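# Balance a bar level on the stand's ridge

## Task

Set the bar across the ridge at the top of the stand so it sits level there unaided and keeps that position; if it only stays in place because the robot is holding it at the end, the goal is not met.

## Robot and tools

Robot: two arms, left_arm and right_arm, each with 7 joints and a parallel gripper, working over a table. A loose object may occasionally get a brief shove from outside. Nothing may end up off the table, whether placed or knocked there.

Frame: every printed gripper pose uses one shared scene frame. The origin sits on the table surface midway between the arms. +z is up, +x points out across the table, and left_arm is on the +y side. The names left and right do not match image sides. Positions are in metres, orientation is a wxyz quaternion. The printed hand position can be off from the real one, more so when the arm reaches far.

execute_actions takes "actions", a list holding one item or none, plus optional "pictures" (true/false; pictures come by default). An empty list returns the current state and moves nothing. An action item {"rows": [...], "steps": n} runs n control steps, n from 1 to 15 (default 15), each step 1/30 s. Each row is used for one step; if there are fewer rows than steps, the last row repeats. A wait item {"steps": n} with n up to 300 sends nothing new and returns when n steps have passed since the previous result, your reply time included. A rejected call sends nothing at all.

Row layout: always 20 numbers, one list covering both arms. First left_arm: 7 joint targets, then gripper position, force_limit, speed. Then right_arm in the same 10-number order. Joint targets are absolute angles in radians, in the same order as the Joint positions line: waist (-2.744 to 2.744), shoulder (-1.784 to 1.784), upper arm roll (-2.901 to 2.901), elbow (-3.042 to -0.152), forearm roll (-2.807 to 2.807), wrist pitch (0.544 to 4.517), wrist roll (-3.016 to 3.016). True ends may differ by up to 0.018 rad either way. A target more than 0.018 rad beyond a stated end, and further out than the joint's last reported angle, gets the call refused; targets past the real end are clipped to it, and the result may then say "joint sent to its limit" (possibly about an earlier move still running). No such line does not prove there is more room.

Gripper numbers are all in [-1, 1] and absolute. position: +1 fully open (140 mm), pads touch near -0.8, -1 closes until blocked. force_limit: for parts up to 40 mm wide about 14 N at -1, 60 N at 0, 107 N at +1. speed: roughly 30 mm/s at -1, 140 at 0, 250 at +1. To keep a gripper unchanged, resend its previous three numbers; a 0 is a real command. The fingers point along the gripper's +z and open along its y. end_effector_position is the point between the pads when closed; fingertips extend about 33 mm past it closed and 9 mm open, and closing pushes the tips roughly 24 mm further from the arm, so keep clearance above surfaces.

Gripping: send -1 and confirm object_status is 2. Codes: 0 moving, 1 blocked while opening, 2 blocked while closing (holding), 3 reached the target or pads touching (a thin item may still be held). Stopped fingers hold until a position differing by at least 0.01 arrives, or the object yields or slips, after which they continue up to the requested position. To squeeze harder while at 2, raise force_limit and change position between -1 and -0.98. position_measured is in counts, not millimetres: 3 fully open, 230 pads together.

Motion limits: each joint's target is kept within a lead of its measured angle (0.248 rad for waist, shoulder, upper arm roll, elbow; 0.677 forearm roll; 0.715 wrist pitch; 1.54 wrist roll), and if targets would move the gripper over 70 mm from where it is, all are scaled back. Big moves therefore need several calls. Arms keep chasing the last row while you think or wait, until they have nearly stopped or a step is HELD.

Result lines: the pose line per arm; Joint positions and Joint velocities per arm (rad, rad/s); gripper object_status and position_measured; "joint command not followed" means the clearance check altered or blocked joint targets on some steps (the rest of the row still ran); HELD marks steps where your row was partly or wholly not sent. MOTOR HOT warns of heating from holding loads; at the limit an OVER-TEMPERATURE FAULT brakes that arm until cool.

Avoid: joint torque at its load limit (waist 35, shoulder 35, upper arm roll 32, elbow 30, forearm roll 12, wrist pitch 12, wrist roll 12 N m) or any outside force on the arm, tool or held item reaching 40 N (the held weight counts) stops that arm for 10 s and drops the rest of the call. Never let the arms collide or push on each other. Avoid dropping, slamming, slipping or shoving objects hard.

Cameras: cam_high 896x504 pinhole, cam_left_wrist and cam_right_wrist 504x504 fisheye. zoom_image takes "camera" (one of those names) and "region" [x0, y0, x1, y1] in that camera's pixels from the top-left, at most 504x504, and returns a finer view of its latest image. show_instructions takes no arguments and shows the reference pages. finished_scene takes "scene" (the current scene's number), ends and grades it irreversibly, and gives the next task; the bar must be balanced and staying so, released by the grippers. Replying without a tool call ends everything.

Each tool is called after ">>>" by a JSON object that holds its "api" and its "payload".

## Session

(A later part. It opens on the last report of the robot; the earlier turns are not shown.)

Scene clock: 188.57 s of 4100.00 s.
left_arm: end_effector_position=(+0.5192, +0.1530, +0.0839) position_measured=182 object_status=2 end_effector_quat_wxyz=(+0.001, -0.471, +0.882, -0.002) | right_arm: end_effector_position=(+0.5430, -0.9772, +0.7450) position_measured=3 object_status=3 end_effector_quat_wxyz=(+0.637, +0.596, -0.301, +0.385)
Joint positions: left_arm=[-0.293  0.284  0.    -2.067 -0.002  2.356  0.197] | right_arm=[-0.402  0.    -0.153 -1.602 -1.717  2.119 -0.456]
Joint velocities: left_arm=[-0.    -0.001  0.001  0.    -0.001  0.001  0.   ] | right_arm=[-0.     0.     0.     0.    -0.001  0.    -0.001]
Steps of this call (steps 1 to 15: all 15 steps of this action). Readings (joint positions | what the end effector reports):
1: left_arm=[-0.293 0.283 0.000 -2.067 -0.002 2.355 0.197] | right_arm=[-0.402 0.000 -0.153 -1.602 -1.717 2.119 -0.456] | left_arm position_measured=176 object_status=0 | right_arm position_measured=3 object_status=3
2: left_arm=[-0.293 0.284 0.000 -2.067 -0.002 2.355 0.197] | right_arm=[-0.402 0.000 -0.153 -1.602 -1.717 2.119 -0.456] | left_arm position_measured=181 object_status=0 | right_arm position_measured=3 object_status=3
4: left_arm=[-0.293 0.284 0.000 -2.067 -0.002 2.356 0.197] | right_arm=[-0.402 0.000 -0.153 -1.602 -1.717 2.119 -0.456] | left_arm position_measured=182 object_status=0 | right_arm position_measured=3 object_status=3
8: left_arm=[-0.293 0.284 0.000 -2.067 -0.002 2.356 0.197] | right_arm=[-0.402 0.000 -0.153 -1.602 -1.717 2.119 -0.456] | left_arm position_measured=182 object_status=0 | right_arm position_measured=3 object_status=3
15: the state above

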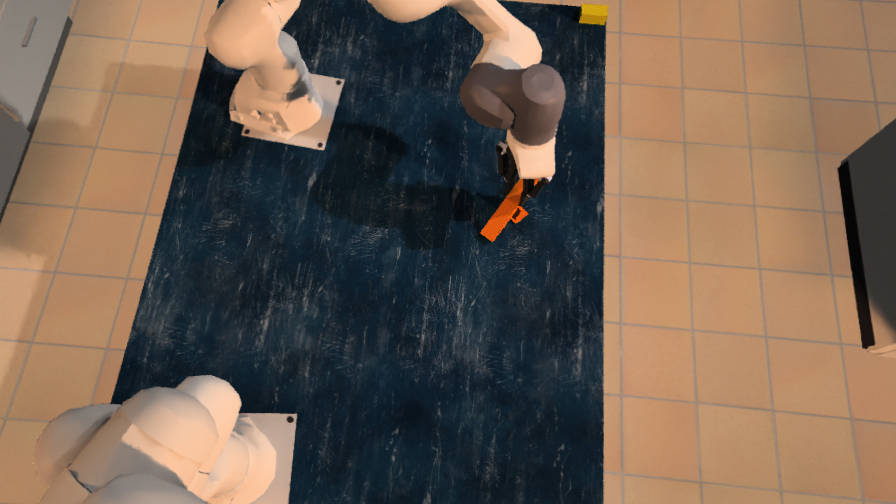

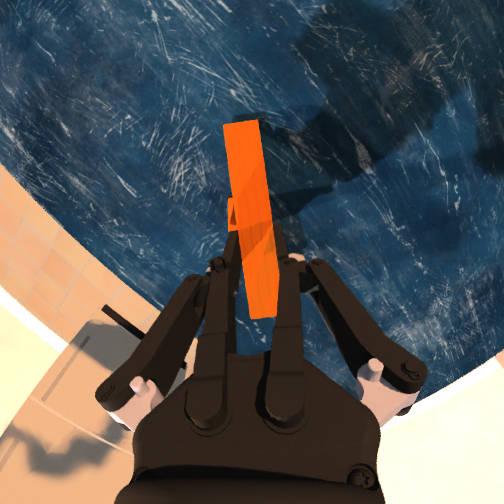

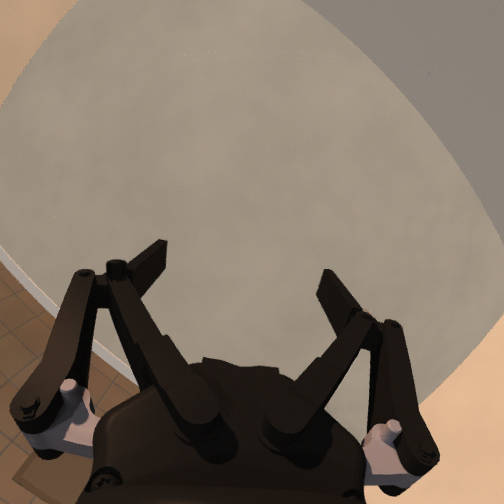

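>>> {"api": "execute_actions", "payload": {"actions": [{"rows":[[-0.291,0.15,0,-2.10,0,2.255,0.2,-1,-0.7,0,-0.4,0,-0.151,-1.6,-1.717,2.121,-0.456,1,0,0]],"steps":15}], "pictures": false}}

>>> {"api": "execute_actions", "payload": {"actions": [{"rows":[[0.08,0.15,0,-2.12,0,2.275,0.2,-1,-0.7,0,-0.4,0,-0.151,-1.6,-1.717,2.121,-0.456,1,0,0]],"steps":15}], "pictures": false}}

>>> {"api": "execute_actions", "payload": {"actions": [{"rows":[[0.08,0.255,0,-2.148,0,2.408,0.2,-1,-0.7,0,-0.4,0,-0.151,-1.6,-1.717,2.121,-0.456,1,0,0]],"steps":15}], "pictures": false}}

>>> {"api": "execute_actions", "payload": {"actions": [{"rows":[[0.08,0.29,0,-2.158,0,2.453,0.2,-1,-0.7,0,-0.4,0,-0.151,-1.6,-1.717,2.121,-0.456,1,0,0]],"steps":15}], "pictures": false}}

>>> {"api": "execute_actions", "payload": {"actions": [{"rows":[[0.08,0.313,0,-2.165,0,2.483,0.2,-1,-0.7,0,-0.4,0,-0.151,-1.6,-1.717,2.121,-0.456,1,0,0]],"steps":15}], "pictures": false}}

>>> {"api": "execute_actions", "payload": {"actions": [{"rows":[[0.08,0.313,0,-2.165,0,2.483,0.2,-0.3,-0.7,-0.5,-0.4,0,-0.151,-1.6,-1.717,2.121,-0.456,1,0,0]],"steps":15}], "pictures": false}}

>>> {"api": "execute_actions", "payload": {"actions": [{"rows":[[0.08,0.313,0,-2.165,0,2.483,0.2,-1,-0.7,0,-0.4,0,-0.151,-1.6,-1.717,2.121,-0.456,1,0,0]],"steps":15}], "pictures": false}}

>>> {"api": "execute_actions", "payload": {"actions": [{"rows":[[0.08,0.24,0,-2.06,0,2.305,0.2,-1,-0.7,0,-0.4,0,-0.151,-1.6,-1.717,2.121,-0.456,1,0,0]],"steps":15}], "pictures": false}}

>>> {"api": "execute_actions", "payload": {"actions": [{"rows":[[-0.285,0.25,0,-2.05,0,2.305,0.2,-1,-0.7,0,-0.4,0,-0.151,-1.6,-1.717,2.121,-0.456,1,0,0]],"steps":15}], "pictures": false}}

>>> {"api": "execute_actions", "payload": {"actions": [{"rows":[[-0.285,0.285,0,-2.052,0,2.342,0.2,-1,-0.7,0,-0.4,0,-0.151,-1.6,-1.717,2.121,-0.456,1,0,0]],"steps":15}], "pictures": false}}

>>> {"api": "execute_actions", "payload": {"actions": [{"steps":15}]}}

>>> {"api": "zoom_image", "payload": {"camera": "cam_left_wrist", "region": [100,100,350,350]}}

Scene clock: 200.03 s of 4100.00 s.
left_arm: end_effector_position=(+0.5047, +0.1589, +0.1398) position_measured=182 object_status=2 end_effector_quat_wxyz=(+0.005, -0.471, +0.882, -0.006) | right_arm: end_effector_position=(+0.5430, -0.9772, +0.7450) position_measured=3 object_status=3 end_effector_quat_wxyz=(+0.637, +0.596, -0.301, +0.385)
Joint positions: left_arm=[-0.293  0.15  -0.    -2.098 -0.002  2.264  0.197] | right_arm=[-0.402  0.    -0.153 -1.602 -1.717  2.119 -0.456]
Joint velocities: left_arm=[ 0.     0.007 -0.001 -0.006 -0.001 -0.036 -0.002] | right_arm=[-0.001  0.001  0.    -0.002 -0.    -0.    -0.001]
Steps of this call (steps 1 to 15: the robot went on to your last target; steps 16 to 90: nothing new was sent; then 7.97 s passed at rest; steps 91 to 105: all 15 steps of this action). Readings (joint positions | what the end effector reports):
91: left_arm=[-0.293 0.270 -0.000 -2.078 -0.002 2.343 0.197] | right_arm=[-0.402 0.000 -0.153 -1.602 -1.717 2.119 -0.456] | left_arm position_measured=182 object_status=2 | right_arm position_measured=3 object_status=3
92: left_arm=[-0.293 0.241 -0.000 -2.092 -0.002 2.324 0.197] | right_arm=[-0.402 0.000 -0.153 -1.602 -1.717 2.119 -0.456] | left_arm position_measured=182 object_status=2 | right_arm position_measured=3 object_status=3
94: left_arm=[-0.293 0.188 -0.000 -2.097 -0.002 2.302 0.197] | right_arm=[-0.402 0.000 -0.153 -1.602 -1.717 2.119 -0.456] | left_arm position_measured=182 object_status=2 | right_arm position_measured=3 object_status=3
98: left_arm=[-0.293 0.147 -0.000 -2.094 -0.002 2.281 0.197] | right_arm=[-0.402 0.000 -0.153 -1.602 -1.717 2.119 -0.456] | left_arm position_measured=182 object_status=2 | right_arm position_measured=3 object_status=3
105: the state above

Scene clock: 200.53 s of 4100.00 s.
left_arm: end_effector_position=(+0.5408, +0.3745, +0.1313) position_measured=182 object_status=2 end_effector_quat_wxyz=(+0.001, -0.631, +0.776, -0.000) | right_arm: end_effector_position=(+0.5430, -0.9772, +0.7450) position_measured=3 object_status=3 end_effector_quat_wxyz=(+0.637, +0.596, -0.301, +0.385)
Joint positions: left_arm=[ 0.082  0.15   0.012 -2.118 -0.001  2.27   0.197] | right_arm=[-0.402  0.    -0.153 -1.602 -1.717  2.119 -0.456]
Joint velocities: left_arm=[ 0.044  0.002 -0.032 -0.009  0.     0.004  0.001] | right_arm=[ 0.001 -0.001 -0.001  0.    -0.002  0.    -0.002]
Steps of this call (steps 1 to 15: all 15 steps of this action). Readings (joint positions | what the end effector reports):
1: left_arm=[-0.274 0.150 -0.013 -2.100 -0.001 2.264 0.197] | right_arm=[-0.402 0.000 -0.153 -1.602 -1.717 2.119 -0.456] | left_arm position_measured=182 object_status=2 | right_arm position_measured=3 object_status=3
2: left_arm=[-0.246 0.150 -0.019 -2.102 -0.001 2.264 0.197] | right_arm=[-0.402 0.000 -0.153 -1.602 -1.717 2.119 -0.456] | left_arm position_measured=182 object_status=2 | right_arm position_measured=3 object_status=3
4: left_arm=[-0.183 0.150 -0.018 -2.105 -0.001 2.265 0.197] | right_arm=[-0.402 0.000 -0.153 -1.602 -1.717 2.119 -0.456] | left_arm position_measured=182 object_status=2 | right_arm position_measured=3 object_status=3
8: left_arm=[-0.046 0.150 -0.010 -2.110 -0.001 2.266 0.197] | right_arm=[-0.402 0.000 -0.153 -1.602 -1.717 2.119 -0.456] | left_arm position_measured=182 object_status=2 | right_arm position_measured=3 object_status=3
15: the state above

Scene clock: 201.03 s of 4100.00 s.
left_arm: end_effector_position=(+0.5394, +0.3682, +0.0687) position_measured=182 object_status=2 end_effector_quat_wxyz=(-0.004, -0.627, +0.779, +0.003) | right_arm: end_effector_position=(+0.5430, -0.9772, +0.7450) position_measured=3 object_status=3 end_effector_quat_wxyz=(+0.637, +0.596, -0.301, +0.385)
Joint positions: left_arm=[ 0.081  0.257  0.001 -2.15  -0.001  2.396  0.197] | right_arm=[-0.402  0.    -0.153 -1.602 -1.717  2.119 -0.456]
Joint velocities: left_arm=[-0.    -0.    -0.     0.001 -0.     0.046  0.001] | right_arm=[-0.    -0.001  0.001 -0.     0.001  0.001 -0.001]
Steps of this call (steps 1 to 15: all 15 steps of this action). Readings (joint positions | what the end effector reports):
1: left_arm=[0.082 0.159 0.010 -2.118 -0.001 2.290 0.197] | right_arm=[-0.402 0.000 -0.153 -1.602 -1.717 2.119 -0.456] | left_arm position_measured=182 object_status=2 | right_arm position_measured=3 object_status=3
2: left_arm=[0.082 0.181 0.008 -2.121 -0.001 2.313 0.197] | right_arm=[-0.402 0.000 -0.153 -1.602 -1.717 2.119 -0.456] | left_arm position_measured=182 object_status=2 | right_arm position_measured=3 object_status=3
4: left_arm=[0.082 0.226 0.004 -2.135 -0.001 2.343 0.197] | right_arm=[-0.402 0.000 -0.153 -1.602 -1.717 2.119 -0.456] | left_arm position_measured=182 object_status=2 | right_arm position_measured=3 object_status=3
8: left_arm=[0.081 0.260 0.001 -2.150 -0.001 2.373 0.197] | right_arm=[-0.402 0.000 -0.153 -1.602 -1.717 2.119 -0.456] | left_arm position_measured=182 object_status=2 | right_arm position_measured=3 object_status=3
15: the state above

Scene clock: 201.53 s of 4100.00 s.
left_arm: end_effector_position=(+0.5438, +0.3681, +0.0532) position_measured=182 object_status=2 end_effector_quat_wxyz=(+0.001, -0.627, +0.779, -0.001) | right_arm: end_effector_position=(+0.5430, -0.9772, +0.7450) position_measured=3 object_status=3 end_effector_quat_wxyz=(+0.637, +0.596, -0.301, +0.385)
Joint positions: left_arm=[ 0.081  0.288  0.001 -2.156 -0.001  2.446  0.197] | right_arm=[-0.402  0.    -0.153 -1.602 -1.717  2.119 -0.456]
Joint velocities: left_arm=[ 0.     0.001 -0.     0.    -0.     0.016  0.   ] | right_arm=[ 0.001  0.     0.001  0.001  0.     0.    -0.   ]
Steps of this call (steps 1 to 15: all 15 steps of this action). Readings (joint positions | what the end effector reports):
1: left_arm=[0.081 0.259 0.001 -2.150 -0.001 2.405 0.197] | right_arm=[-0.402 0.000 -0.153 -1.602 -1.717 2.119 -0.456] | left_arm position_measured=182 object_status=2 | right_arm position_measured=3 object_status=3
2: left_arm=[0.081 0.266 0.001 -2.150 -0.001 2.413 0.197] | right_arm=[-0.402 0.000 -0.153 -1.602 -1.717 2.119 -0.456] | left_arm position_measured=182 object_status=2 | right_arm position_measured=3 object_status=3
4: left_arm=[0.081 0.279 0.001 -2.153 -0.001 2.426 0.197] | right_arm=[-0.402 0.000 -0.153 -1.602 -1.717 2.119 -0.456] | left_arm position_measured=182 object_status=2 | right_arm position_measured=3 object_status=3
8: left_arm=[0.081 0.288 0.001 -2.156 -0.001 2.438 0.197] | right_arm=[-0.402 0.000 -0.153 -1.602 -1.717 2.119 -0.456] | left_arm position_measured=182 object_status=2 | right_arm position_measured=3 object_status=3
15: the state above

Scene clock: 202.03 s of 4100.00 s.
left_arm: end_effector_position=(+0.5437, +0.3681, +0.0408) position_measured=182 object_status=2 end_effector_quat_wxyz=(+0.002, -0.627, +0.779, -0.002) | right_arm: end_effector_position=(+0.5430, -0.9772, +0.7450) position_measured=3 object_status=3 end_effector_quat_wxyz=(+0.637, +0.596, -0.301, +0.385)
Joint positions: left_arm=[ 0.081  0.31   0.001 -2.162 -0.001  2.477  0.198] | right_arm=[-0.402  0.    -0.153 -1.602 -1.717  2.119 -0.456]
Joint velocities: left_arm=[-0.001 -0.    -0.002  0.    -0.     0.009 -0.   ] | right_arm=[-0.     0.    -0.     0.001  0.001 -0.     0.001]
Steps of this call (steps 1 to 15: all 15 steps of this action). Readings (joint positions | what the end effector reports):
1: left_arm=[0.081 0.290 0.001 -2.156 -0.001 2.451 0.197] | right_arm=[-0.402 0.000 -0.153 -1.602 -1.717 2.119 -0.456] | left_arm position_measured=182 object_status=2 | right_arm position_measured=3 object_status=3
2: left_arm=[0.081 0.294 0.001 -2.156 -0.001 2.457 0.197] | right_arm=[-0.402 0.000 -0.153 -1.602 -1.717 2.119 -0.456] | left_arm position_measured=182 object_status=2 | right_arm position_measured=3 object_status=3
4: left_arm=[0.081 0.303 0.001 -2.159 -0.001 2.465 0.197] | right_arm=[-0.402 0.000 -0.153 -1.602 -1.717 2.119 -0.456] | left_arm position_measured=182 object_status=2 | right_arm position_measured=3 object_status=3
8: left_arm=[0.081 0.310 0.001 -2.162 -0.001 2.473 0.197] | right_arm=[-0.402 0.000 -0.153 -1.602 -1.717 2.119 -0.456] | left_arm position_measured=182 object_status=2 | right_arm position_measured=3 object_status=3
15: the state above

Scene clock: 202.53 s of 4100.00 s.
left_arm: end_effector_position=(+0.5434, +0.3681, +0.0397) position_measured=167 object_status=3 end_effector_quat_wxyz=(+0.002, -0.627, +0.779, -0.002) | right_arm: end_effector_position=(+0.5430, -0.9772, +0.7450) position_measured=3 object_status=3 end_effector_quat_wxyz=(+0.637, +0.596, -0.301, +0.385)
Joint positions: left_arm=[ 0.081  0.312  0.001 -2.163 -0.001  2.479  0.198] | right_arm=[-0.402  0.    -0.153 -1.602 -1.717  2.119 -0.456]
Joint velocities: left_arm=[ 0.002  0.     0.001 -0.001 -0.001  0.001 -0.001] | right_arm=[-0.    -0.001 -0.    -0.001 -0.     0.     0.003]
Steps of this call (steps 1 to 15: all 15 steps of this action). Readings (joint positions | what the end effector reports):
1: left_arm=[0.081 0.310 0.001 -2.162 -0.001 2.477 0.198] | right_arm=[-0.402 0.000 -0.153 -1.602 -1.717 2.119 -0.456] | left_arm position_measured=182 object_status=0 | right_arm position_measured=3 object_status=3
2: left_arm=[0.081 0.310 0.001 -2.162 -0.001 2.478 0.198] | right_arm=[-0.402 0.000 -0.153 -1.602 -1.717 2.119 -0.456] | left_arm position_measured=182 object_status=0 | right_arm position_measured=3 object_status=3
4: left_arm=[0.081 0.311 0.001 -2.162 -0.001 2.478 0.198] | right_arm=[-0.402 0.000 -0.153 -1.602 -1.717 2.119 -0.456] | left_arm position_measured=170 object_status=0 | right_arm position_measured=3 object_status=3
8: left_arm=[0.081 0.312 0.001 -2.163 -0.001 2.479 0.198] | right_arm=[-0.402 0.000 -0.153 -1.602 -1.717 2.119 -0.456] | left_arm position_measured=167 object_status=0 | right_arm position_measured=3 object_status=3
15: the state above

Scene clock: 203.03 s of 4100.00 s.
left_arm: end_effector_position=(+0.5435, +0.3681, +0.0398) position_measured=183 object_status=2 end_effector_quat_wxyz=(+0.002, -0.627, +0.779, -0.002) | right_arm: end_effector_position=(+0.5430, -0.9772, +0.7450) position_measured=3 object_status=3 end_effector_quat_wxyz=(+0.637, +0.596, -0.301, +0.385)
Joint positions: left_arm=[ 0.081  0.312  0.001 -2.163 -0.001  2.48   0.198] | right_arm=[-0.402  0.    -0.153 -1.602 -1.717  2.119 -0.456]
Joint velocities: left_arm=[ 0.001  0.    -0.001  0.002 -0.     0.     0.   ] | right_arm=[-0.     0.     0.     0.001  0.001  0.     0.001]
Steps of this call (steps 1 to 15: all 15 steps of this action). Readings (joint positions | what the end effector reports):
1: left_arm=[0.081 0.312 0.001 -2.163 -0.001 2.479 0.198] | right_arm=[-0.402 0.000 -0.153 -1.602 -1.717 2.119 -0.456] | left_arm position_measured=167 object_status=0 | right_arm position_measured=3 object_status=3
2: left_arm=[0.081 0.312 0.001 -2.163 -0.001 2.479 0.198] | right_arm=[-0.402 0.000 -0.153 -1.602 -1.717 2.119 -0.456] | left_arm position_measured=172 object_status=0 | right_arm position_measured=3 object_status=3
4: left_arm=[0.081 0.311 0.001 -2.163 -0.001 2.480 0.198] | right_arm=[-0.402 0.000 -0.153 -1.602 -1.717 2.119 -0.456] | left_arm position_measured=183 object_status=0 | right_arm position_measured=3 object_status=3
8: left_arm=[0.081 0.312 0.001 -2.163 -0.001 2.480 0.198] | right_arm=[-0.402 0.000 -0.153 -1.602 -1.717 2.119 -0.456] | left_arm position_measured=183 object_status=0 | right_arm position_measured=3 object_status=3
15: the state above

Scene clock: 203.53 s of 4100.00 s.
left_arm: end_effector_position=(+0.5670, +0.3675, +0.1098) position_measured=183 object_status=2 end_effector_quat_wxyz=(+0.007, -0.627, +0.779, -0.007) | right_arm: end_effector_position=(+0.5430, -0.9772, +0.7450) position_measured=3 object_status=3 end_effector_quat_wxyz=(+0.637, +0.596, -0.301, +0.385)
Joint positions: left_arm=[ 0.081  0.24   0.001 -2.059 -0.001  2.318  0.198] | right_arm=[-0.402  0.    -0.153 -1.602 -1.717  2.119 -0.456]
Joint velocities: left_arm=[-0.001  0.01   0.001 -0.002 -0.001 -0.063  0.   ] | right_arm=[ 0.     0.001  0.    -0.001 -0.001  0.001 -0.002]
Steps of this call (steps 1 to 15: all 15 steps of this action). Readings (joint positions | what the end effector reports):
1: left_arm=[0.081 0.310 0.001 -2.150 -0.001 2.452 0.198] | right_arm=[-0.402 0.000 -0.153 -1.602 -1.717 2.119 -0.456] | left_arm position_measured=183 object_status=2 | right_arm position_measured=3 object_status=3
2: left_arm=[0.081 0.299 0.001 -2.127 -0.001 2.424 0.198] | right_arm=[-0.402 0.000 -0.153 -1.602 -1.717 2.119 -0.456] | left_arm position_measured=183 object_status=2 | right_arm position_measured=3 object_status=3
4: left_arm=[0.081 0.265 0.001 -2.089 -0.001 2.387 0.198] | right_arm=[-0.402 0.000 -0.153 -1.602 -1.717 2.119 -0.456] | left_arm position_measured=183 object_status=2 | right_arm position_measured=3 object_status=3
8: left_arm=[0.081 0.233 0.001 -2.059 -0.001 2.348 0.198] | right_arm=[-0.402 0.000 -0.153 -1.602 -1.717 2.119 -0.456] | left_arm position_measured=183 object_status=2 | right_arm position_measured=3 object_status=3
15: the state above

Scene clock: 204.03 s of 4100.00 s.
left_arm: end_effector_position=(+0.5186, +0.1481, +0.1060) position_measured=183 object_status=2 end_effector_quat_wxyz=(+0.001, -0.468, +0.884, -0.005) | right_arm: end_effector_position=(+0.5430, -0.9772, +0.7450) position_measured=3 object_status=3 end_effector_quat_wxyz=(+0.637, +0.596, -0.301, +0.385)
Joint positions: left_arm=[-0.288  0.25  -0.012 -2.053 -0.002  2.311  0.198] | right_arm=[-0.402  0.    -0.153 -1.602 -1.717  2.119 -0.456]
Joint velocities: left_arm=[-0.061  0.     0.014 -0.001  0.001 -0.013 -0.002] | right_arm=[ 0.     0.001 -0.001 -0.001  0.001 -0.     0.   ]
Steps of this call (steps 1 to 15: all 15 steps of this action). Readings (joint positions | what the end effector reports):
1: left_arm=[0.064 0.240 0.013 -2.059 -0.002 2.317 0.198] | right_arm=[-0.402 0.000 -0.153 -1.602 -1.717 2.119 -0.456] | left_arm position_measured=183 object_status=2 | right_arm position_measured=3 object_status=3
2: left_arm=[0.037 0.241 0.019 -2.058 -0.002 2.317 0.198] | right_arm=[-0.402 0.000 -0.153 -1.602 -1.717 2.119 -0.456] | left_arm position_measured=183 object_status=2 | right_arm position_measured=3 object_status=3
4: left_arm=[-0.024 0.244 0.019 -2.057 -0.002 2.316 0.198] | right_arm=[-0.402 0.000 -0.153 -1.602 -1.717 2.119 -0.456] | left_arm position_measured=183 object_status=2 | right_arm position_measured=3 object_status=3
8: left_arm=[-0.154 0.247 0.011 -2.055 -0.002 2.315 0.198] | right_arm=[-0.402 0.000 -0.153 -1.602 -1.717 2.119 -0.456] | left_arm position_measured=183 object_status=2 | right_arm position_measured=3 object_status=3
15: the state above

Scene clock: 204.53 s of 4100.00 s.
left_arm: end_effector_position=(+0.5211, +0.1556, +0.0866) position_measured=183 object_status=2 end_effector_quat_wxyz=(-0.001, -0.473, +0.881, +0.001) | right_arm: end_effector_position=(+0.5430, -0.9772, +0.7450) position_measured=3 object_status=3 end_effector_quat_wxyz=(+0.637, +0.596, -0.301, +0.385)
Joint positions: left_arm=[-0.286  0.286 -0.001 -2.052 -0.002  2.336  0.198] | right_arm=[-0.402  0.    -0.153 -1.602 -1.717  2.119 -0.456]
Joint velocities: left_arm=[-0.    -0.001 -0.     0.     0.001  0.01   0.001] | right_arm=[-0.     0.     0.001 -0.001  0.001  0.001  0.001]
Steps of this call (steps 1 to 15: all 15 steps of this action). Readings (joint positions | what the end effector reports):
1: left_arm=[-0.288 0.253 -0.011 -2.051 -0.002 2.315 0.198] | right_arm=[-0.402 0.000 -0.153 -1.602 -1.717 2.119 -0.456] | left_arm position_measured=183 object_status=2 | right_arm position_measured=3 object_status=3
2: left_arm=[-0.288 0.260 -0.009 -2.050 -0.002 2.320 0.198] | right_arm=[-0.402 0.000 -0.153 -1.602 -1.717 2.119 -0.456] | left_arm position_measured=183 object_status=2 | right_arm position_measured=3 object_status=3
4: left_arm=[-0.287 0.275 -0.004 -2.051 -0.002 2.326 0.198] | right_arm=[-0.402 0.000 -0.153 -1.602 -1.717 2.119 -0.456] | left_arm position_measured=183 object_status=2 | right_arm position_measured=3 object_status=3
8: left_arm=[-0.286 0.286 -0.001 -2.052 -0.002 2.331 0.198] | right_arm=[-0.402 0.000 -0.153 -1.602 -1.717 2.119 -0.456] | left_arm position_measured=183 object_status=2 | right_arm position_measured=3 object_status=3
15: the state above

Scene clock: 205.03 s of 4100.00 s.
left_arm: end_effector_position=(+0.5216, +0.1554, +0.0868) position_measured=183 object_status=2 end_effector_quat_wxyz=(-0.001, -0.473, +0.881, -0.000) | right_arm: end_effector_position=(+0.5430, -0.9772, +0.7450) position_measured=3 object_status=3 end_effector_quat_wxyz=(+0.637, +0.596, -0.301, +0.385)
Joint positions: left_arm=[-0.286  0.286 -0.001 -2.052 -0.002  2.338  0.198] | right_arm=[-0.402  0.    -0.153 -1.602 -1.717  2.119 -0.456]
Joint velocities: left_arm=[ 0.001 -0.001  0.     0.001 -0.     0.001  0.001] | right_arm=[-0.     0.001 -0.001  0.001 -0.    -0.001  0.001]
Steps of this call (steps 1 to 15: the robot went on to your last target). Readings (joint positions | what the end effector reports):
1: left_arm=[-0.286 0.286 -0.001 -2.052 -0.002 2.337 0.198] | right_arm=[-0.402 0.000 -0.153 -1.602 -1.717 2.119 -0.456] | left_arm position_measured=183 object_status=2 | right_arm position_measured=3 object_status=3
2: left_arm=[-0.286 0.286 -0.001 -2.052 -0.002 2.337 0.198] | right_arm=[-0.402 0.000 -0.153 -1.602 -1.717 2.119 -0.456] | left_arm position_measured=183 object_status=2 | right_arm position_measured=3 object_status=3
4: left_arm=[-0.286 0.286 -0.001 -2.052 -0.002 2.337 0.198] | right_arm=[-0.402 0.000 -0.153 -1.602 -1.717 2.119 -0.456] | left_arm position_measured=183 object_status=2 | right_arm position_measured=3 object_status=3
8: left_arm=[-0.286 0.286 -0.001 -2.052 -0.002 2.338 0.198] | right_arm=[-0.402 0.000 -0.153 -1.602 -1.717 2.119 -0.456] | left_arm position_measured=183 object_status=2 | right_arm position_measured=3 object_status=3
15: the state above
All arms were judged still, so your last target was given up. Only a new action makes them travel on or press farther. Fingers that are still opening or closing keep moving.

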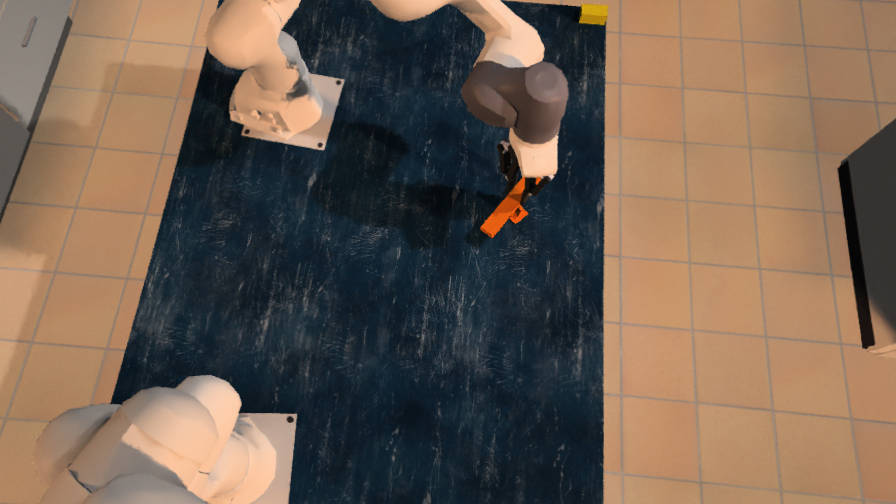

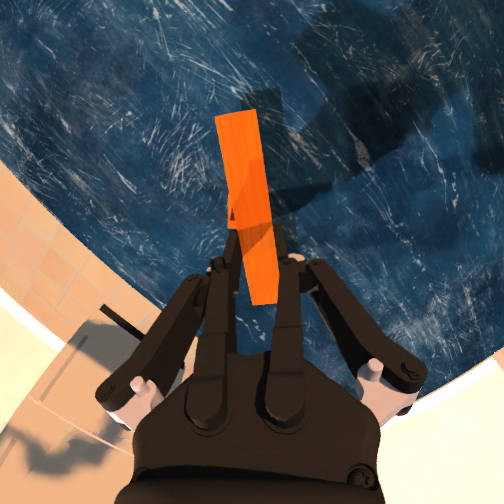

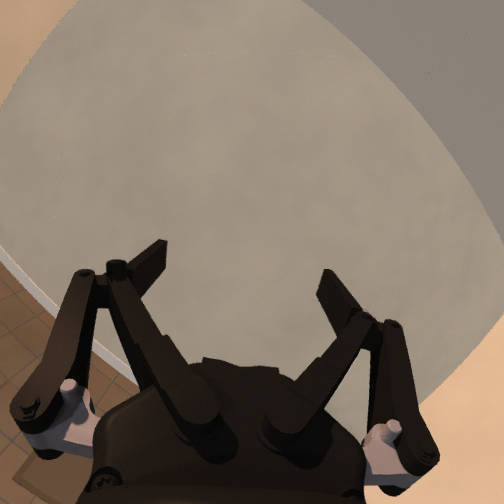

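Region (100, 100, 350, 350) of cam_left_wrist's 504x504 image, scaled by 2.016, with more detail than that image has.

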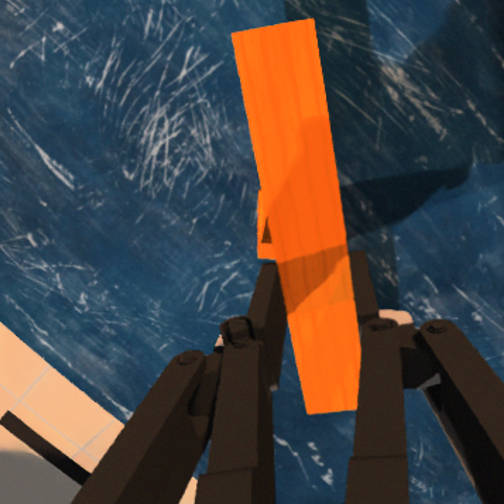

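>>> {"api": "execute_actions", "payload": {"actions": [{"rows":[[-0.276,0.285,0,-2.052,0,2.342,0.2,-1,-0.7,0,-0.4,0,-0.151,-1.6,-1.717,2.121,-0.456,1,0,0]],"steps":12}], "pictures": false}}

>>> {"api": "execute_actions", "payload": {"actions": [{"rows":[[-0.276,0.295,0,-2.053,0,2.354,0.2,-1,-0.7,0,-0.4,0,-0.151,-1.6,-1.717,2.121,-0.456,1,0,0]],"steps":15}], "pictures": false}}

>>> {"api": "execute_actions", "payload": {"actions": [{"rows":[[-0.276,0.295,0,-2.053,0,2.354,0.2,-0.37,-0.7,-1,-0.4,0,-0.151,-1.6,-1.717,2.121,-0.456,1,0,0]],"steps":4}], "pictures": false}}

>>> {"api": "execute_actions", "payload": {"actions": [{"rows":[[-0.276,0.295,0,-2.053,0,2.354,0.2,-1,-0.7,0,-0.4,0,-0.151,-1.6,-1.717,2.121,-0.456,1,0,0]],"steps":15}]}}

>>> {"api": "zoom_image", "payload": {"camera": "cam_left_wrist", "region": [100,100,350,350]}}

Scene clock: 211.40 s of 4100.00 s.
left_arm: end_effector_position=(+0.5236, +0.1602, +0.0868) position_measured=183 object_status=2 end_effector_quat_wxyz=(-0.001, -0.477, +0.879, -0.000) | right_arm: end_effector_position=(+0.5430, -0.9772, +0.7450) position_measured=3 object_status=3 end_effector_quat_wxyz=(+0.637, +0.596, -0.301, +0.385)
Joint positions: left_arm=[-0.278  0.286 -0.    -2.052 -0.002  2.338  0.198] | right_arm=[-0.402  0.    -0.153 -1.602 -1.717  2.119 -0.456]
Joint velocities: left_arm=[-0.    -0.     0.     0.001  0.     0.    -0.001] | right_arm=[ 0.001 -0.    -0.001  0.001  0.001  0.     0.   ]
Steps of this call (steps 1 to 90: nothing new was sent; then 2.97 s passed at rest; steps 91 to 102: all 12 steps of this action). Readings (joint positions | what the end effector reports):
91: left_arm=[-0.285 0.286 -0.001 -2.052 -0.002 2.338 0.198] | right_arm=[-0.402 0.000 -0.153 -1.602 -1.717 2.119 -0.456] | left_arm position_measured=183 object_status=2 | right_arm position_measured=3 object_status=3
92: left_arm=[-0.284 0.286 -0.001 -2.052 -0.002 2.338 0.198] | right_arm=[-0.402 0.000 -0.153 -1.602 -1.717 2.119 -0.456] | left_arm position_measured=183 object_status=2 | right_arm position_measured=3 object_status=3
94: left_arm=[-0.280 0.286 -0.001 -2.052 -0.002 2.338 0.198] | right_arm=[-0.402 0.000 -0.153 -1.602 -1.717 2.119 -0.456] | left_arm position_measured=183 object_status=2 | right_arm position_measured=3 object_status=3
98: left_arm=[-0.278 0.286 -0.000 -2.052 -0.002 2.338 0.198] | right_arm=[-0.402 0.000 -0.153 -1.602 -1.717 2.119 -0.456] | left_arm position_measured=183 object_status=2 | right_arm position_measured=3 object_status=3
102: the state above

Scene clock: 211.90 s of 4100.00 s.
left_arm: end_effector_position=(+0.5251, +0.1596, +0.0830) position_measured=183 object_status=2 end_effector_quat_wxyz=(+0.000, -0.477, +0.879, -0.001) | right_arm: end_effector_position=(+0.5430, -0.9772, +0.7450) position_measured=3 object_status=3 end_effector_quat_wxyz=(+0.637, +0.596, -0.301, +0.385)
Joint positions: left_arm=[-0.278  0.294 -0.    -2.052 -0.002  2.349  0.198] | right_arm=[-0.402  0.    -0.153 -1.602 -1.717  2.119 -0.456]
Joint velocities: left_arm=[ 0.001 -0.     0.     0.    -0.     0.003  0.001] | right_arm=[-0.001  0.001 -0.001 -0.001 -0.001  0.     0.001]
Steps of this call (steps 1 to 15: all 15 steps of this action). Readings (joint positions | what the end effector reports):
1: left_arm=[-0.278 0.287 -0.000 -2.052 -0.002 2.340 0.198] | right_arm=[-0.402 0.000 -0.153 -1.602 -1.717 2.119 -0.456] | left_arm position_measured=183 object_status=2 | right_arm position_measured=3 object_status=3
2: left_arm=[-0.278 0.289 -0.000 -2.052 -0.002 2.342 0.198] | right_arm=[-0.402 0.000 -0.153 -1.602 -1.717 2.119 -0.456] | left_arm position_measured=183 object_status=2 | right_arm position_measured=3 object_status=3
4: left_arm=[-0.278 0.292 -0.000 -2.052 -0.002 2.344 0.198] | right_arm=[-0.402 0.000 -0.153 -1.602 -1.717 2.119 -0.456] | left_arm position_measured=183 object_status=2 | right_arm position_measured=3 object_status=3
8: left_arm=[-0.278 0.294 -0.000 -2.052 -0.002 2.347 0.198] | right_arm=[-0.402 0.000 -0.153 -1.602 -1.717 2.119 -0.456] | left_arm position_measured=183 object_status=2 | right_arm position_measured=3 object_status=3
15: the state above

Scene clock: 212.03 s of 4100.00 s.
left_arm: end_effector_position=(+0.5252, +0.1596, +0.0831) position_measured=178 object_status=0 end_effector_quat_wxyz=(+0.000, -0.477, +0.879, -0.001) | right_arm: end_effector_position=(+0.5430, -0.9772, +0.7450) position_measured=3 object_status=3 end_effector_quat_wxyz=(+0.637, +0.596, -0.301, +0.385)
Joint positions: left_arm=[-0.278  0.294 -0.    -2.052 -0.002  2.35   0.198] | right_arm=[-0.402  0.    -0.153 -1.602 -1.717  2.119 -0.456]
Joint velocities: left_arm=[-0.     0.     0.001  0.    -0.001  0.003 -0.   ] | right_arm=[-0.     0.001 -0.    -0.001  0.    -0.    -0.001]
Steps of this call (steps 1 to 4: all 4 steps of this action). Readings (joint positions | what the end effector reports):
1: left_arm=[-0.278 0.294 -0.000 -2.052 -0.002 2.349 0.198] | right_arm=[-0.402 0.000 -0.153 -1.602 -1.717 2.119 -0.456] | left_arm position_measured=183 object_status=0 | right_arm position_measured=3 object_status=3
2: left_arm=[-0.278 0.294 -0.000 -2.052 -0.002 2.349 0.198] | right_arm=[-0.402 0.000 -0.153 -1.602 -1.717 2.119 -0.456] | left_arm position_measured=183 object_status=0 | right_arm position_measured=3 object_status=3
4: the state above

Scene clock: 212.53 s of 4100.00 s.
left_arm: end_effector_position=(+0.5253, +0.1596, +0.0831) position_measured=183 object_status=2 end_effector_quat_wxyz=(+0.001, -0.477, +0.879, -0.002) | right_arm: end_effector_position=(+0.5430, -0.9772, +0.7450) position_measured=3 object_status=3 end_effector_quat_wxyz=(+0.637, +0.596, -0.301, +0.385)
Joint positions: left_arm=[-0.278  0.294 -0.    -2.052 -0.002  2.35   0.198] | right_arm=[-0.402  0.    -0.153 -1.602 -1.717  2.119 -0.456]
Joint velocities: left_arm=[-0.001 -0.     0.    -0.001  0.001 -0.001  0.002] | right_arm=[ 0.001  0.001 -0.002  0.001  0.     0.001 -0.001]
Steps of this call (steps 1 to 15: all 15 steps of this action). Readings (joint positions | what the end effector reports):
1: left_arm=[-0.278 0.294 -0.000 -2.052 -0.002 2.350 0.198] | right_arm=[-0.402 0.000 -0.153 -1.602 -1.717 2.119 -0.456] | left_arm position_measured=177 object_status=0 | right_arm position_measured=3 object_status=3
2: left_arm=[-0.278 0.294 -0.000 -2.052 -0.002 2.350 0.198] | right_arm=[-0.402 0.000 -0.153 -1.602 -1.717 2.119 -0.456] | left_arm position_measured=182 object_status=0 | right_arm position_measured=3 object_status=3
4: left_arm=[-0.278 0.294 -0.000 -2.052 -0.002 2.350 0.198] | right_arm=[-0.402 0.000 -0.153 -1.602 -1.717 2.119 -0.456] | left_arm position_measured=183 object_status=0 | right_arm position_measured=3 object_status=3
8: left_arm=[-0.278 0.294 -0.000 -2.052 -0.002 2.350 0.198] | right_arm=[-0.402 0.000 -0.153 -1.602 -1.717 2.119 -0.456] | left_arm position_measured=183 object_status=0 | right_arm position_measured=3 object_status=3
15: the state above

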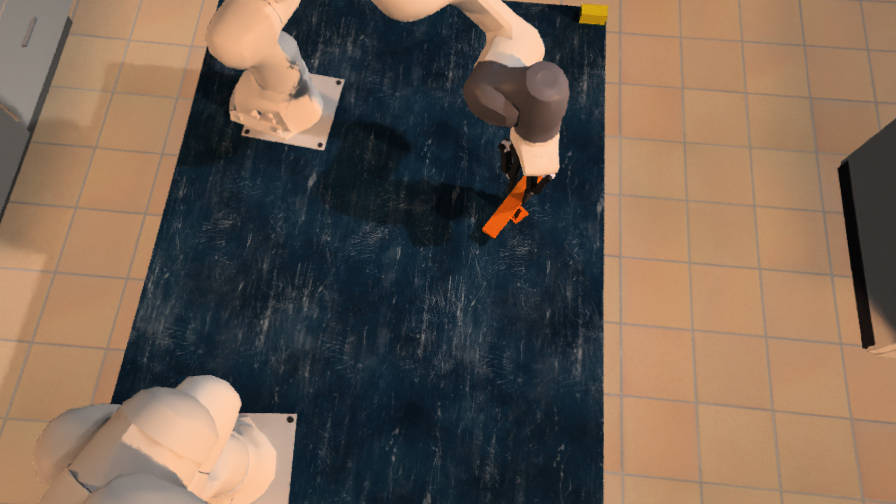

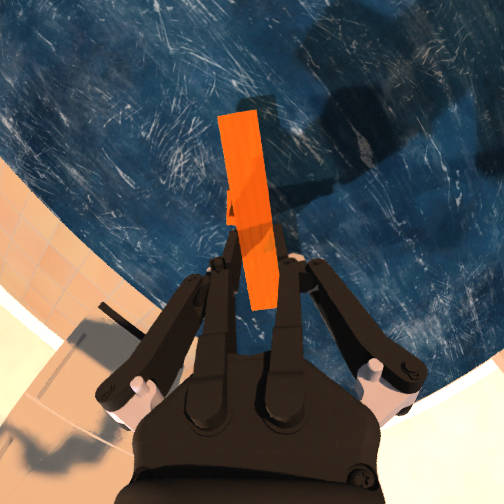

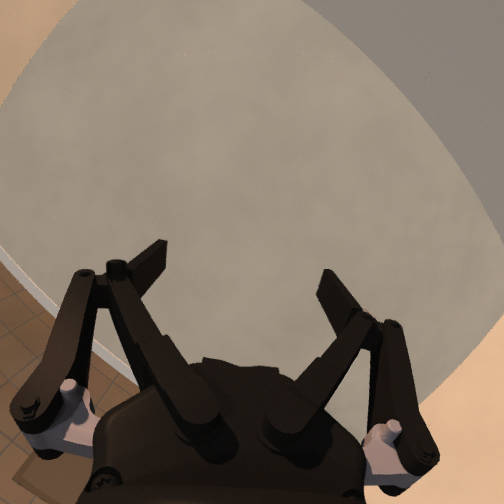

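Region (100, 100, 350, 350) of cam_left_wrist's 504x504 image, scaled by 2.016, with more detail than that image has.

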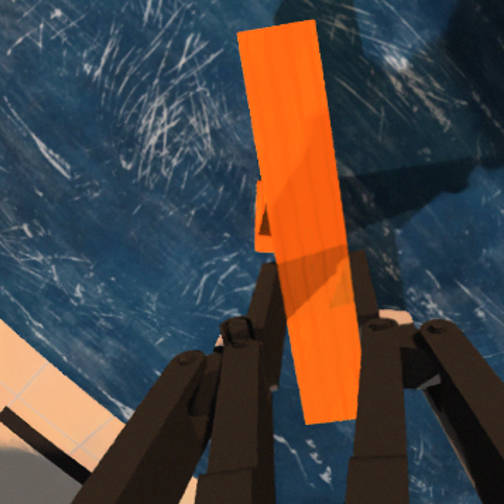

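>>> {"api": "execute_actions", "payload": {"actions": [{"rows":[[-0.276,0.300,0,-2.053,0,2.358,0.2,-0.98,-1,0,-0.4,0,-0.151,-1.6,-1.717,2.121,-0.456,1,0,0]],"steps":15}]}}

>>> {"api": "zoom_image", "payload": {"camera": "cam_left_wrist", "region": [100,100,350,350]}}

Scene clock: 215.33 s of 4100.00 s.
left_arm: end_effector_position=(+0.5264, +0.1591, +0.0829) position_measured=183 object_status=2 end_effector_quat_wxyz=(+0.002, -0.477, +0.879, -0.003) | right_arm: end_effector_position=(+0.5430, -0.9772, +0.7450) position_measured=3 object_status=3 end_effector_quat_wxyz=(+0.637, +0.596, -0.301, +0.385)
Joint positions: left_arm=[-0.278  0.295 -0.    -2.052 -0.002  2.354  0.198] | right_arm=[-0.402  0.    -0.153 -1.602 -1.717  2.119 -0.456]
Joint velocities: left_arm=[ 0.002  0.     0.001  0.001 -0.     0.003  0.001] | right_arm=[ 0.001 -0.    -0.001  0.001 -0.001 -0.001 -0.001]
Steps of this call (steps 1 to 15: the robot went on to your last target; steps 16 to 69: nothing new was sent; steps 70 to 84: all 15 steps of this action). Readings (joint positions | what the end effector reports):
70: left_arm=[-0.278 0.295 -0.000 -2.052 -0.002 2.351 0.198] | right_arm=[-0.402 0.000 -0.153 -1.602 -1.717 2.119 -0.456] | left_arm position_measured=183 object_status=0 | right_arm position_measured=3 object_status=3
71: left_arm=[-0.278 0.295 -0.000 -2.052 -0.002 2.351 0.198] | right_arm=[-0.402 0.000 -0.153 -1.602 -1.717 2.119 -0.456] | left_arm position_measured=183 object_status=0 | right_arm position_measured=3 object_status=3
73: left_arm=[-0.278 0.295 -0.000 -2.052 -0.002 2.352 0.198] | right_arm=[-0.402 0.000 -0.153 -1.602 -1.717 2.119 -0.456] | left_arm position_measured=183 object_status=0 | right_arm position_measured=3 object_status=3
77: left_arm=[-0.278 0.295 -0.000 -2.052 -0.002 2.354 0.198] | right_arm=[-0.402 0.000 -0.153 -1.602 -1.717 2.119 -0.456] | left_arm position_measured=183 object_status=2 | right_arm position_measured=3 object_status=3
84: the state above

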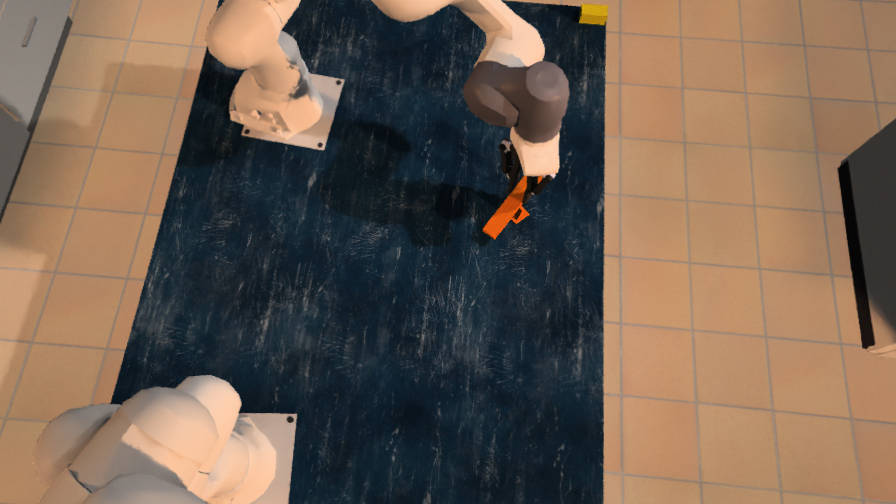

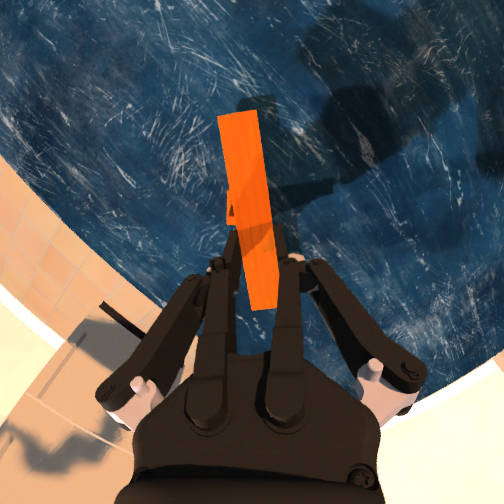

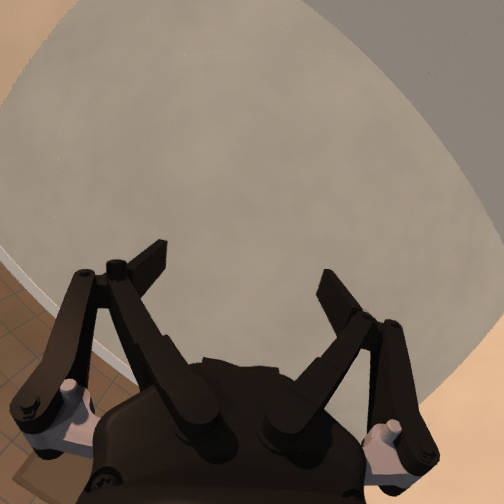

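Region (100, 100, 350, 350) of cam_left_wrist's 504x504 image, scaled by 2.016, with more detail than that image has.

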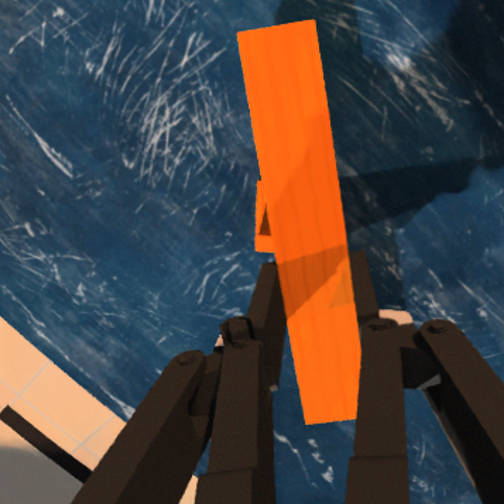

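Pulse while pressing.

>>> {"api": "execute_actions", "payload": {"actions": [{"rows":[[-0.276,0.300,0,-2.053,0,2.358,0.2,-0.37,-0.7,-1,-0.4,0,-0.151,-1.6,-1.717,2.121,-0.456,1,0,0]],"steps":4}], "pictures": false}}

>>> {"api": "execute_actions", "payload": {"actions": [{"rows":[[-0.276,0.300,0,-2.053,0,2.358,0.2,-1,-0.7,0,-0.4,0,-0.151,-1.6,-1.717,2.121,-0.456,1,0,0]],"steps":15}]}}

>>> {"api": "zoom_image", "payload": {"camera": "cam_left_wrist", "region": [100,100,350,350]}}

Scene clock: 218.47 s of 4100.00 s.
left_arm: end_effector_position=(+0.5261, +0.1593, +0.0820) position_measured=178 object_status=0 end_effector_quat_wxyz=(+0.001, -0.477, +0.879, -0.002) | right_arm: end_effector_position=(+0.5430, -0.9772, +0.7450) position_measured=3 object_status=3 end_effector_quat_wxyz=(+0.637, +0.596, -0.301, +0.385)
Joint positions: left_arm=[-0.278  0.297 -0.    -2.052 -0.002  2.355  0.198] | right_arm=[-0.402  0.    -0.153 -1.602 -1.717  2.119 -0.456]
Joint velocities: left_arm=[ 0.001  0.023  0.001 -0.002 -0.001  0.001 -0.001] | right_arm=[ 0.    -0.001 -0.    -0.     0.    -0.    -0.   ]
Steps of this call (steps 1 to 15: the robot went on to your last target; steps 16 to 90: nothing new was sent; steps 91 to 94: all 4 steps of this action). Readings (joint positions | what the end effector reports):
91: left_arm=[-0.278 0.295 -0.000 -2.052 -0.002 2.354 0.198] | right_arm=[-0.402 0.000 -0.153 -1.602 -1.717 2.119 -0.456] | left_arm position_measured=183 object_status=0 | right_arm position_measured=3 object_status=3
92: left_arm=[-0.278 0.296 -0.000 -2.052 -0.002 2.355 0.198] | right_arm=[-0.402 0.000 -0.153 -1.602 -1.717 2.119 -0.456] | left_arm position_measured=183 object_status=0 | right_arm position_measured=3 object_status=3
94: the state above

Scene clock: 218.97 s of 4100.00 s.
left_arm: end_effector_position=(+0.5261, +0.1593, +0.0818) position_measured=183 object_status=0 end_effector_quat_wxyz=(+0.001, -0.477, +0.879, -0.002) | right_arm: end_effector_position=(+0.5430, -0.9772, +0.7450) position_measured=3 object_status=3 end_effector_quat_wxyz=(+0.637, +0.596, -0.301, +0.385)
Joint positions: left_arm=[-0.278  0.297 -0.    -2.052 -0.002  2.355  0.198] | right_arm=[-0.402  0.    -0.153 -1.602 -1.717  2.119 -0.456]
Joint velocities: left_arm=[ 0.    -0.     0.     0.     0.     0.     0.002] | right_arm=[ 0.001  0.    -0.002  0.001  0.    -0.001  0.001]
Steps of this call (steps 1 to 15: all 15 steps of this action). Readings (joint positions | what the end effector reports):
1: left_arm=[-0.278 0.298 -0.000 -2.052 -0.002 2.355 0.198] | right_arm=[-0.402 0.000 -0.153 -1.602 -1.717 2.119 -0.456] | left_arm position_measured=177 object_status=0 | right_arm position_measured=3 object_status=3
2: left_arm=[-0.278 0.298 -0.000 -2.052 -0.002 2.355 0.198] | right_arm=[-0.402 0.000 -0.153 -1.602 -1.717 2.119 -0.456] | left_arm position_measured=181 object_status=0 | right_arm position_measured=3 object_status=3
4: left_arm=[-0.278 0.298 -0.000 -2.052 -0.002 2.355 0.198] | right_arm=[-0.402 0.000 -0.153 -1.602 -1.717 2.119 -0.456] | left_arm position_measured=181 object_status=0 | right_arm position_measured=3 object_status=3
8: left_arm=[-0.278 0.298 -0.000 -2.052 -0.002 2.355 0.198] | right_arm=[-0.402 0.000 -0.153 -1.602 -1.717 2.119 -0.456] | left_arm position_measured=181 object_status=0 | right_arm position_measured=3 object_status=3
15: the state above

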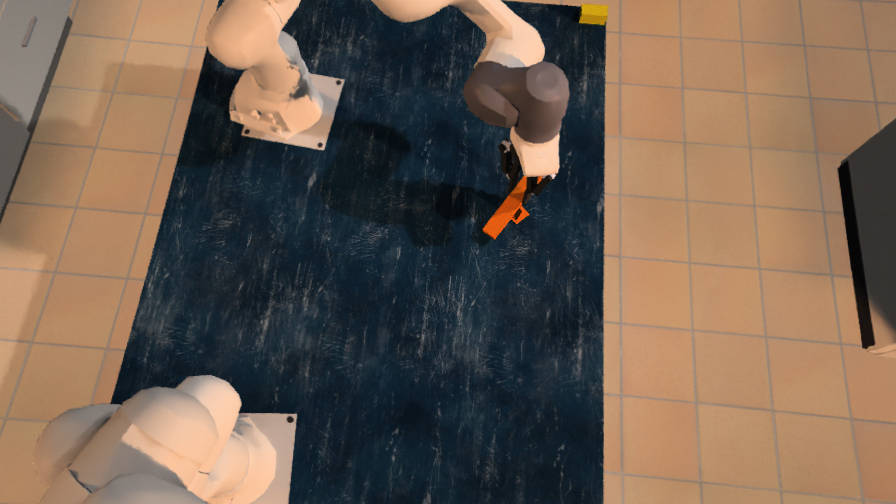

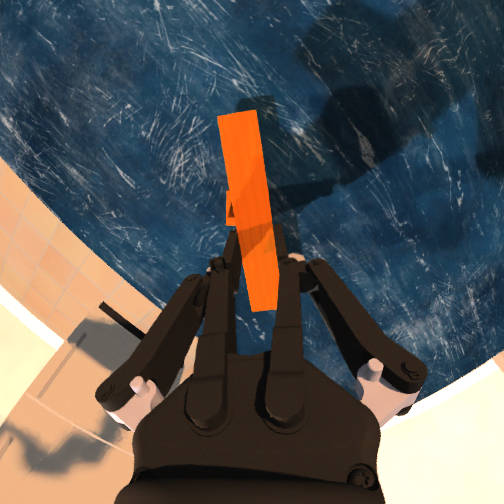

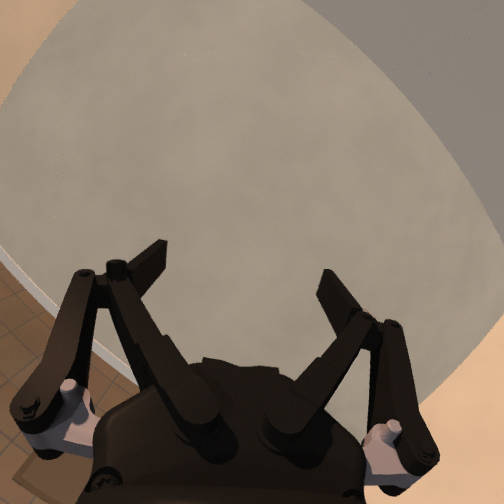

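Region (100, 100, 350, 350) of cam_left_wrist's 504x504 image, scaled by 2.016, with more detail than that image has.

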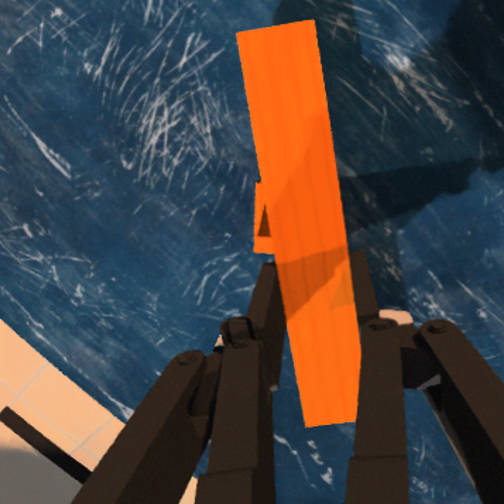

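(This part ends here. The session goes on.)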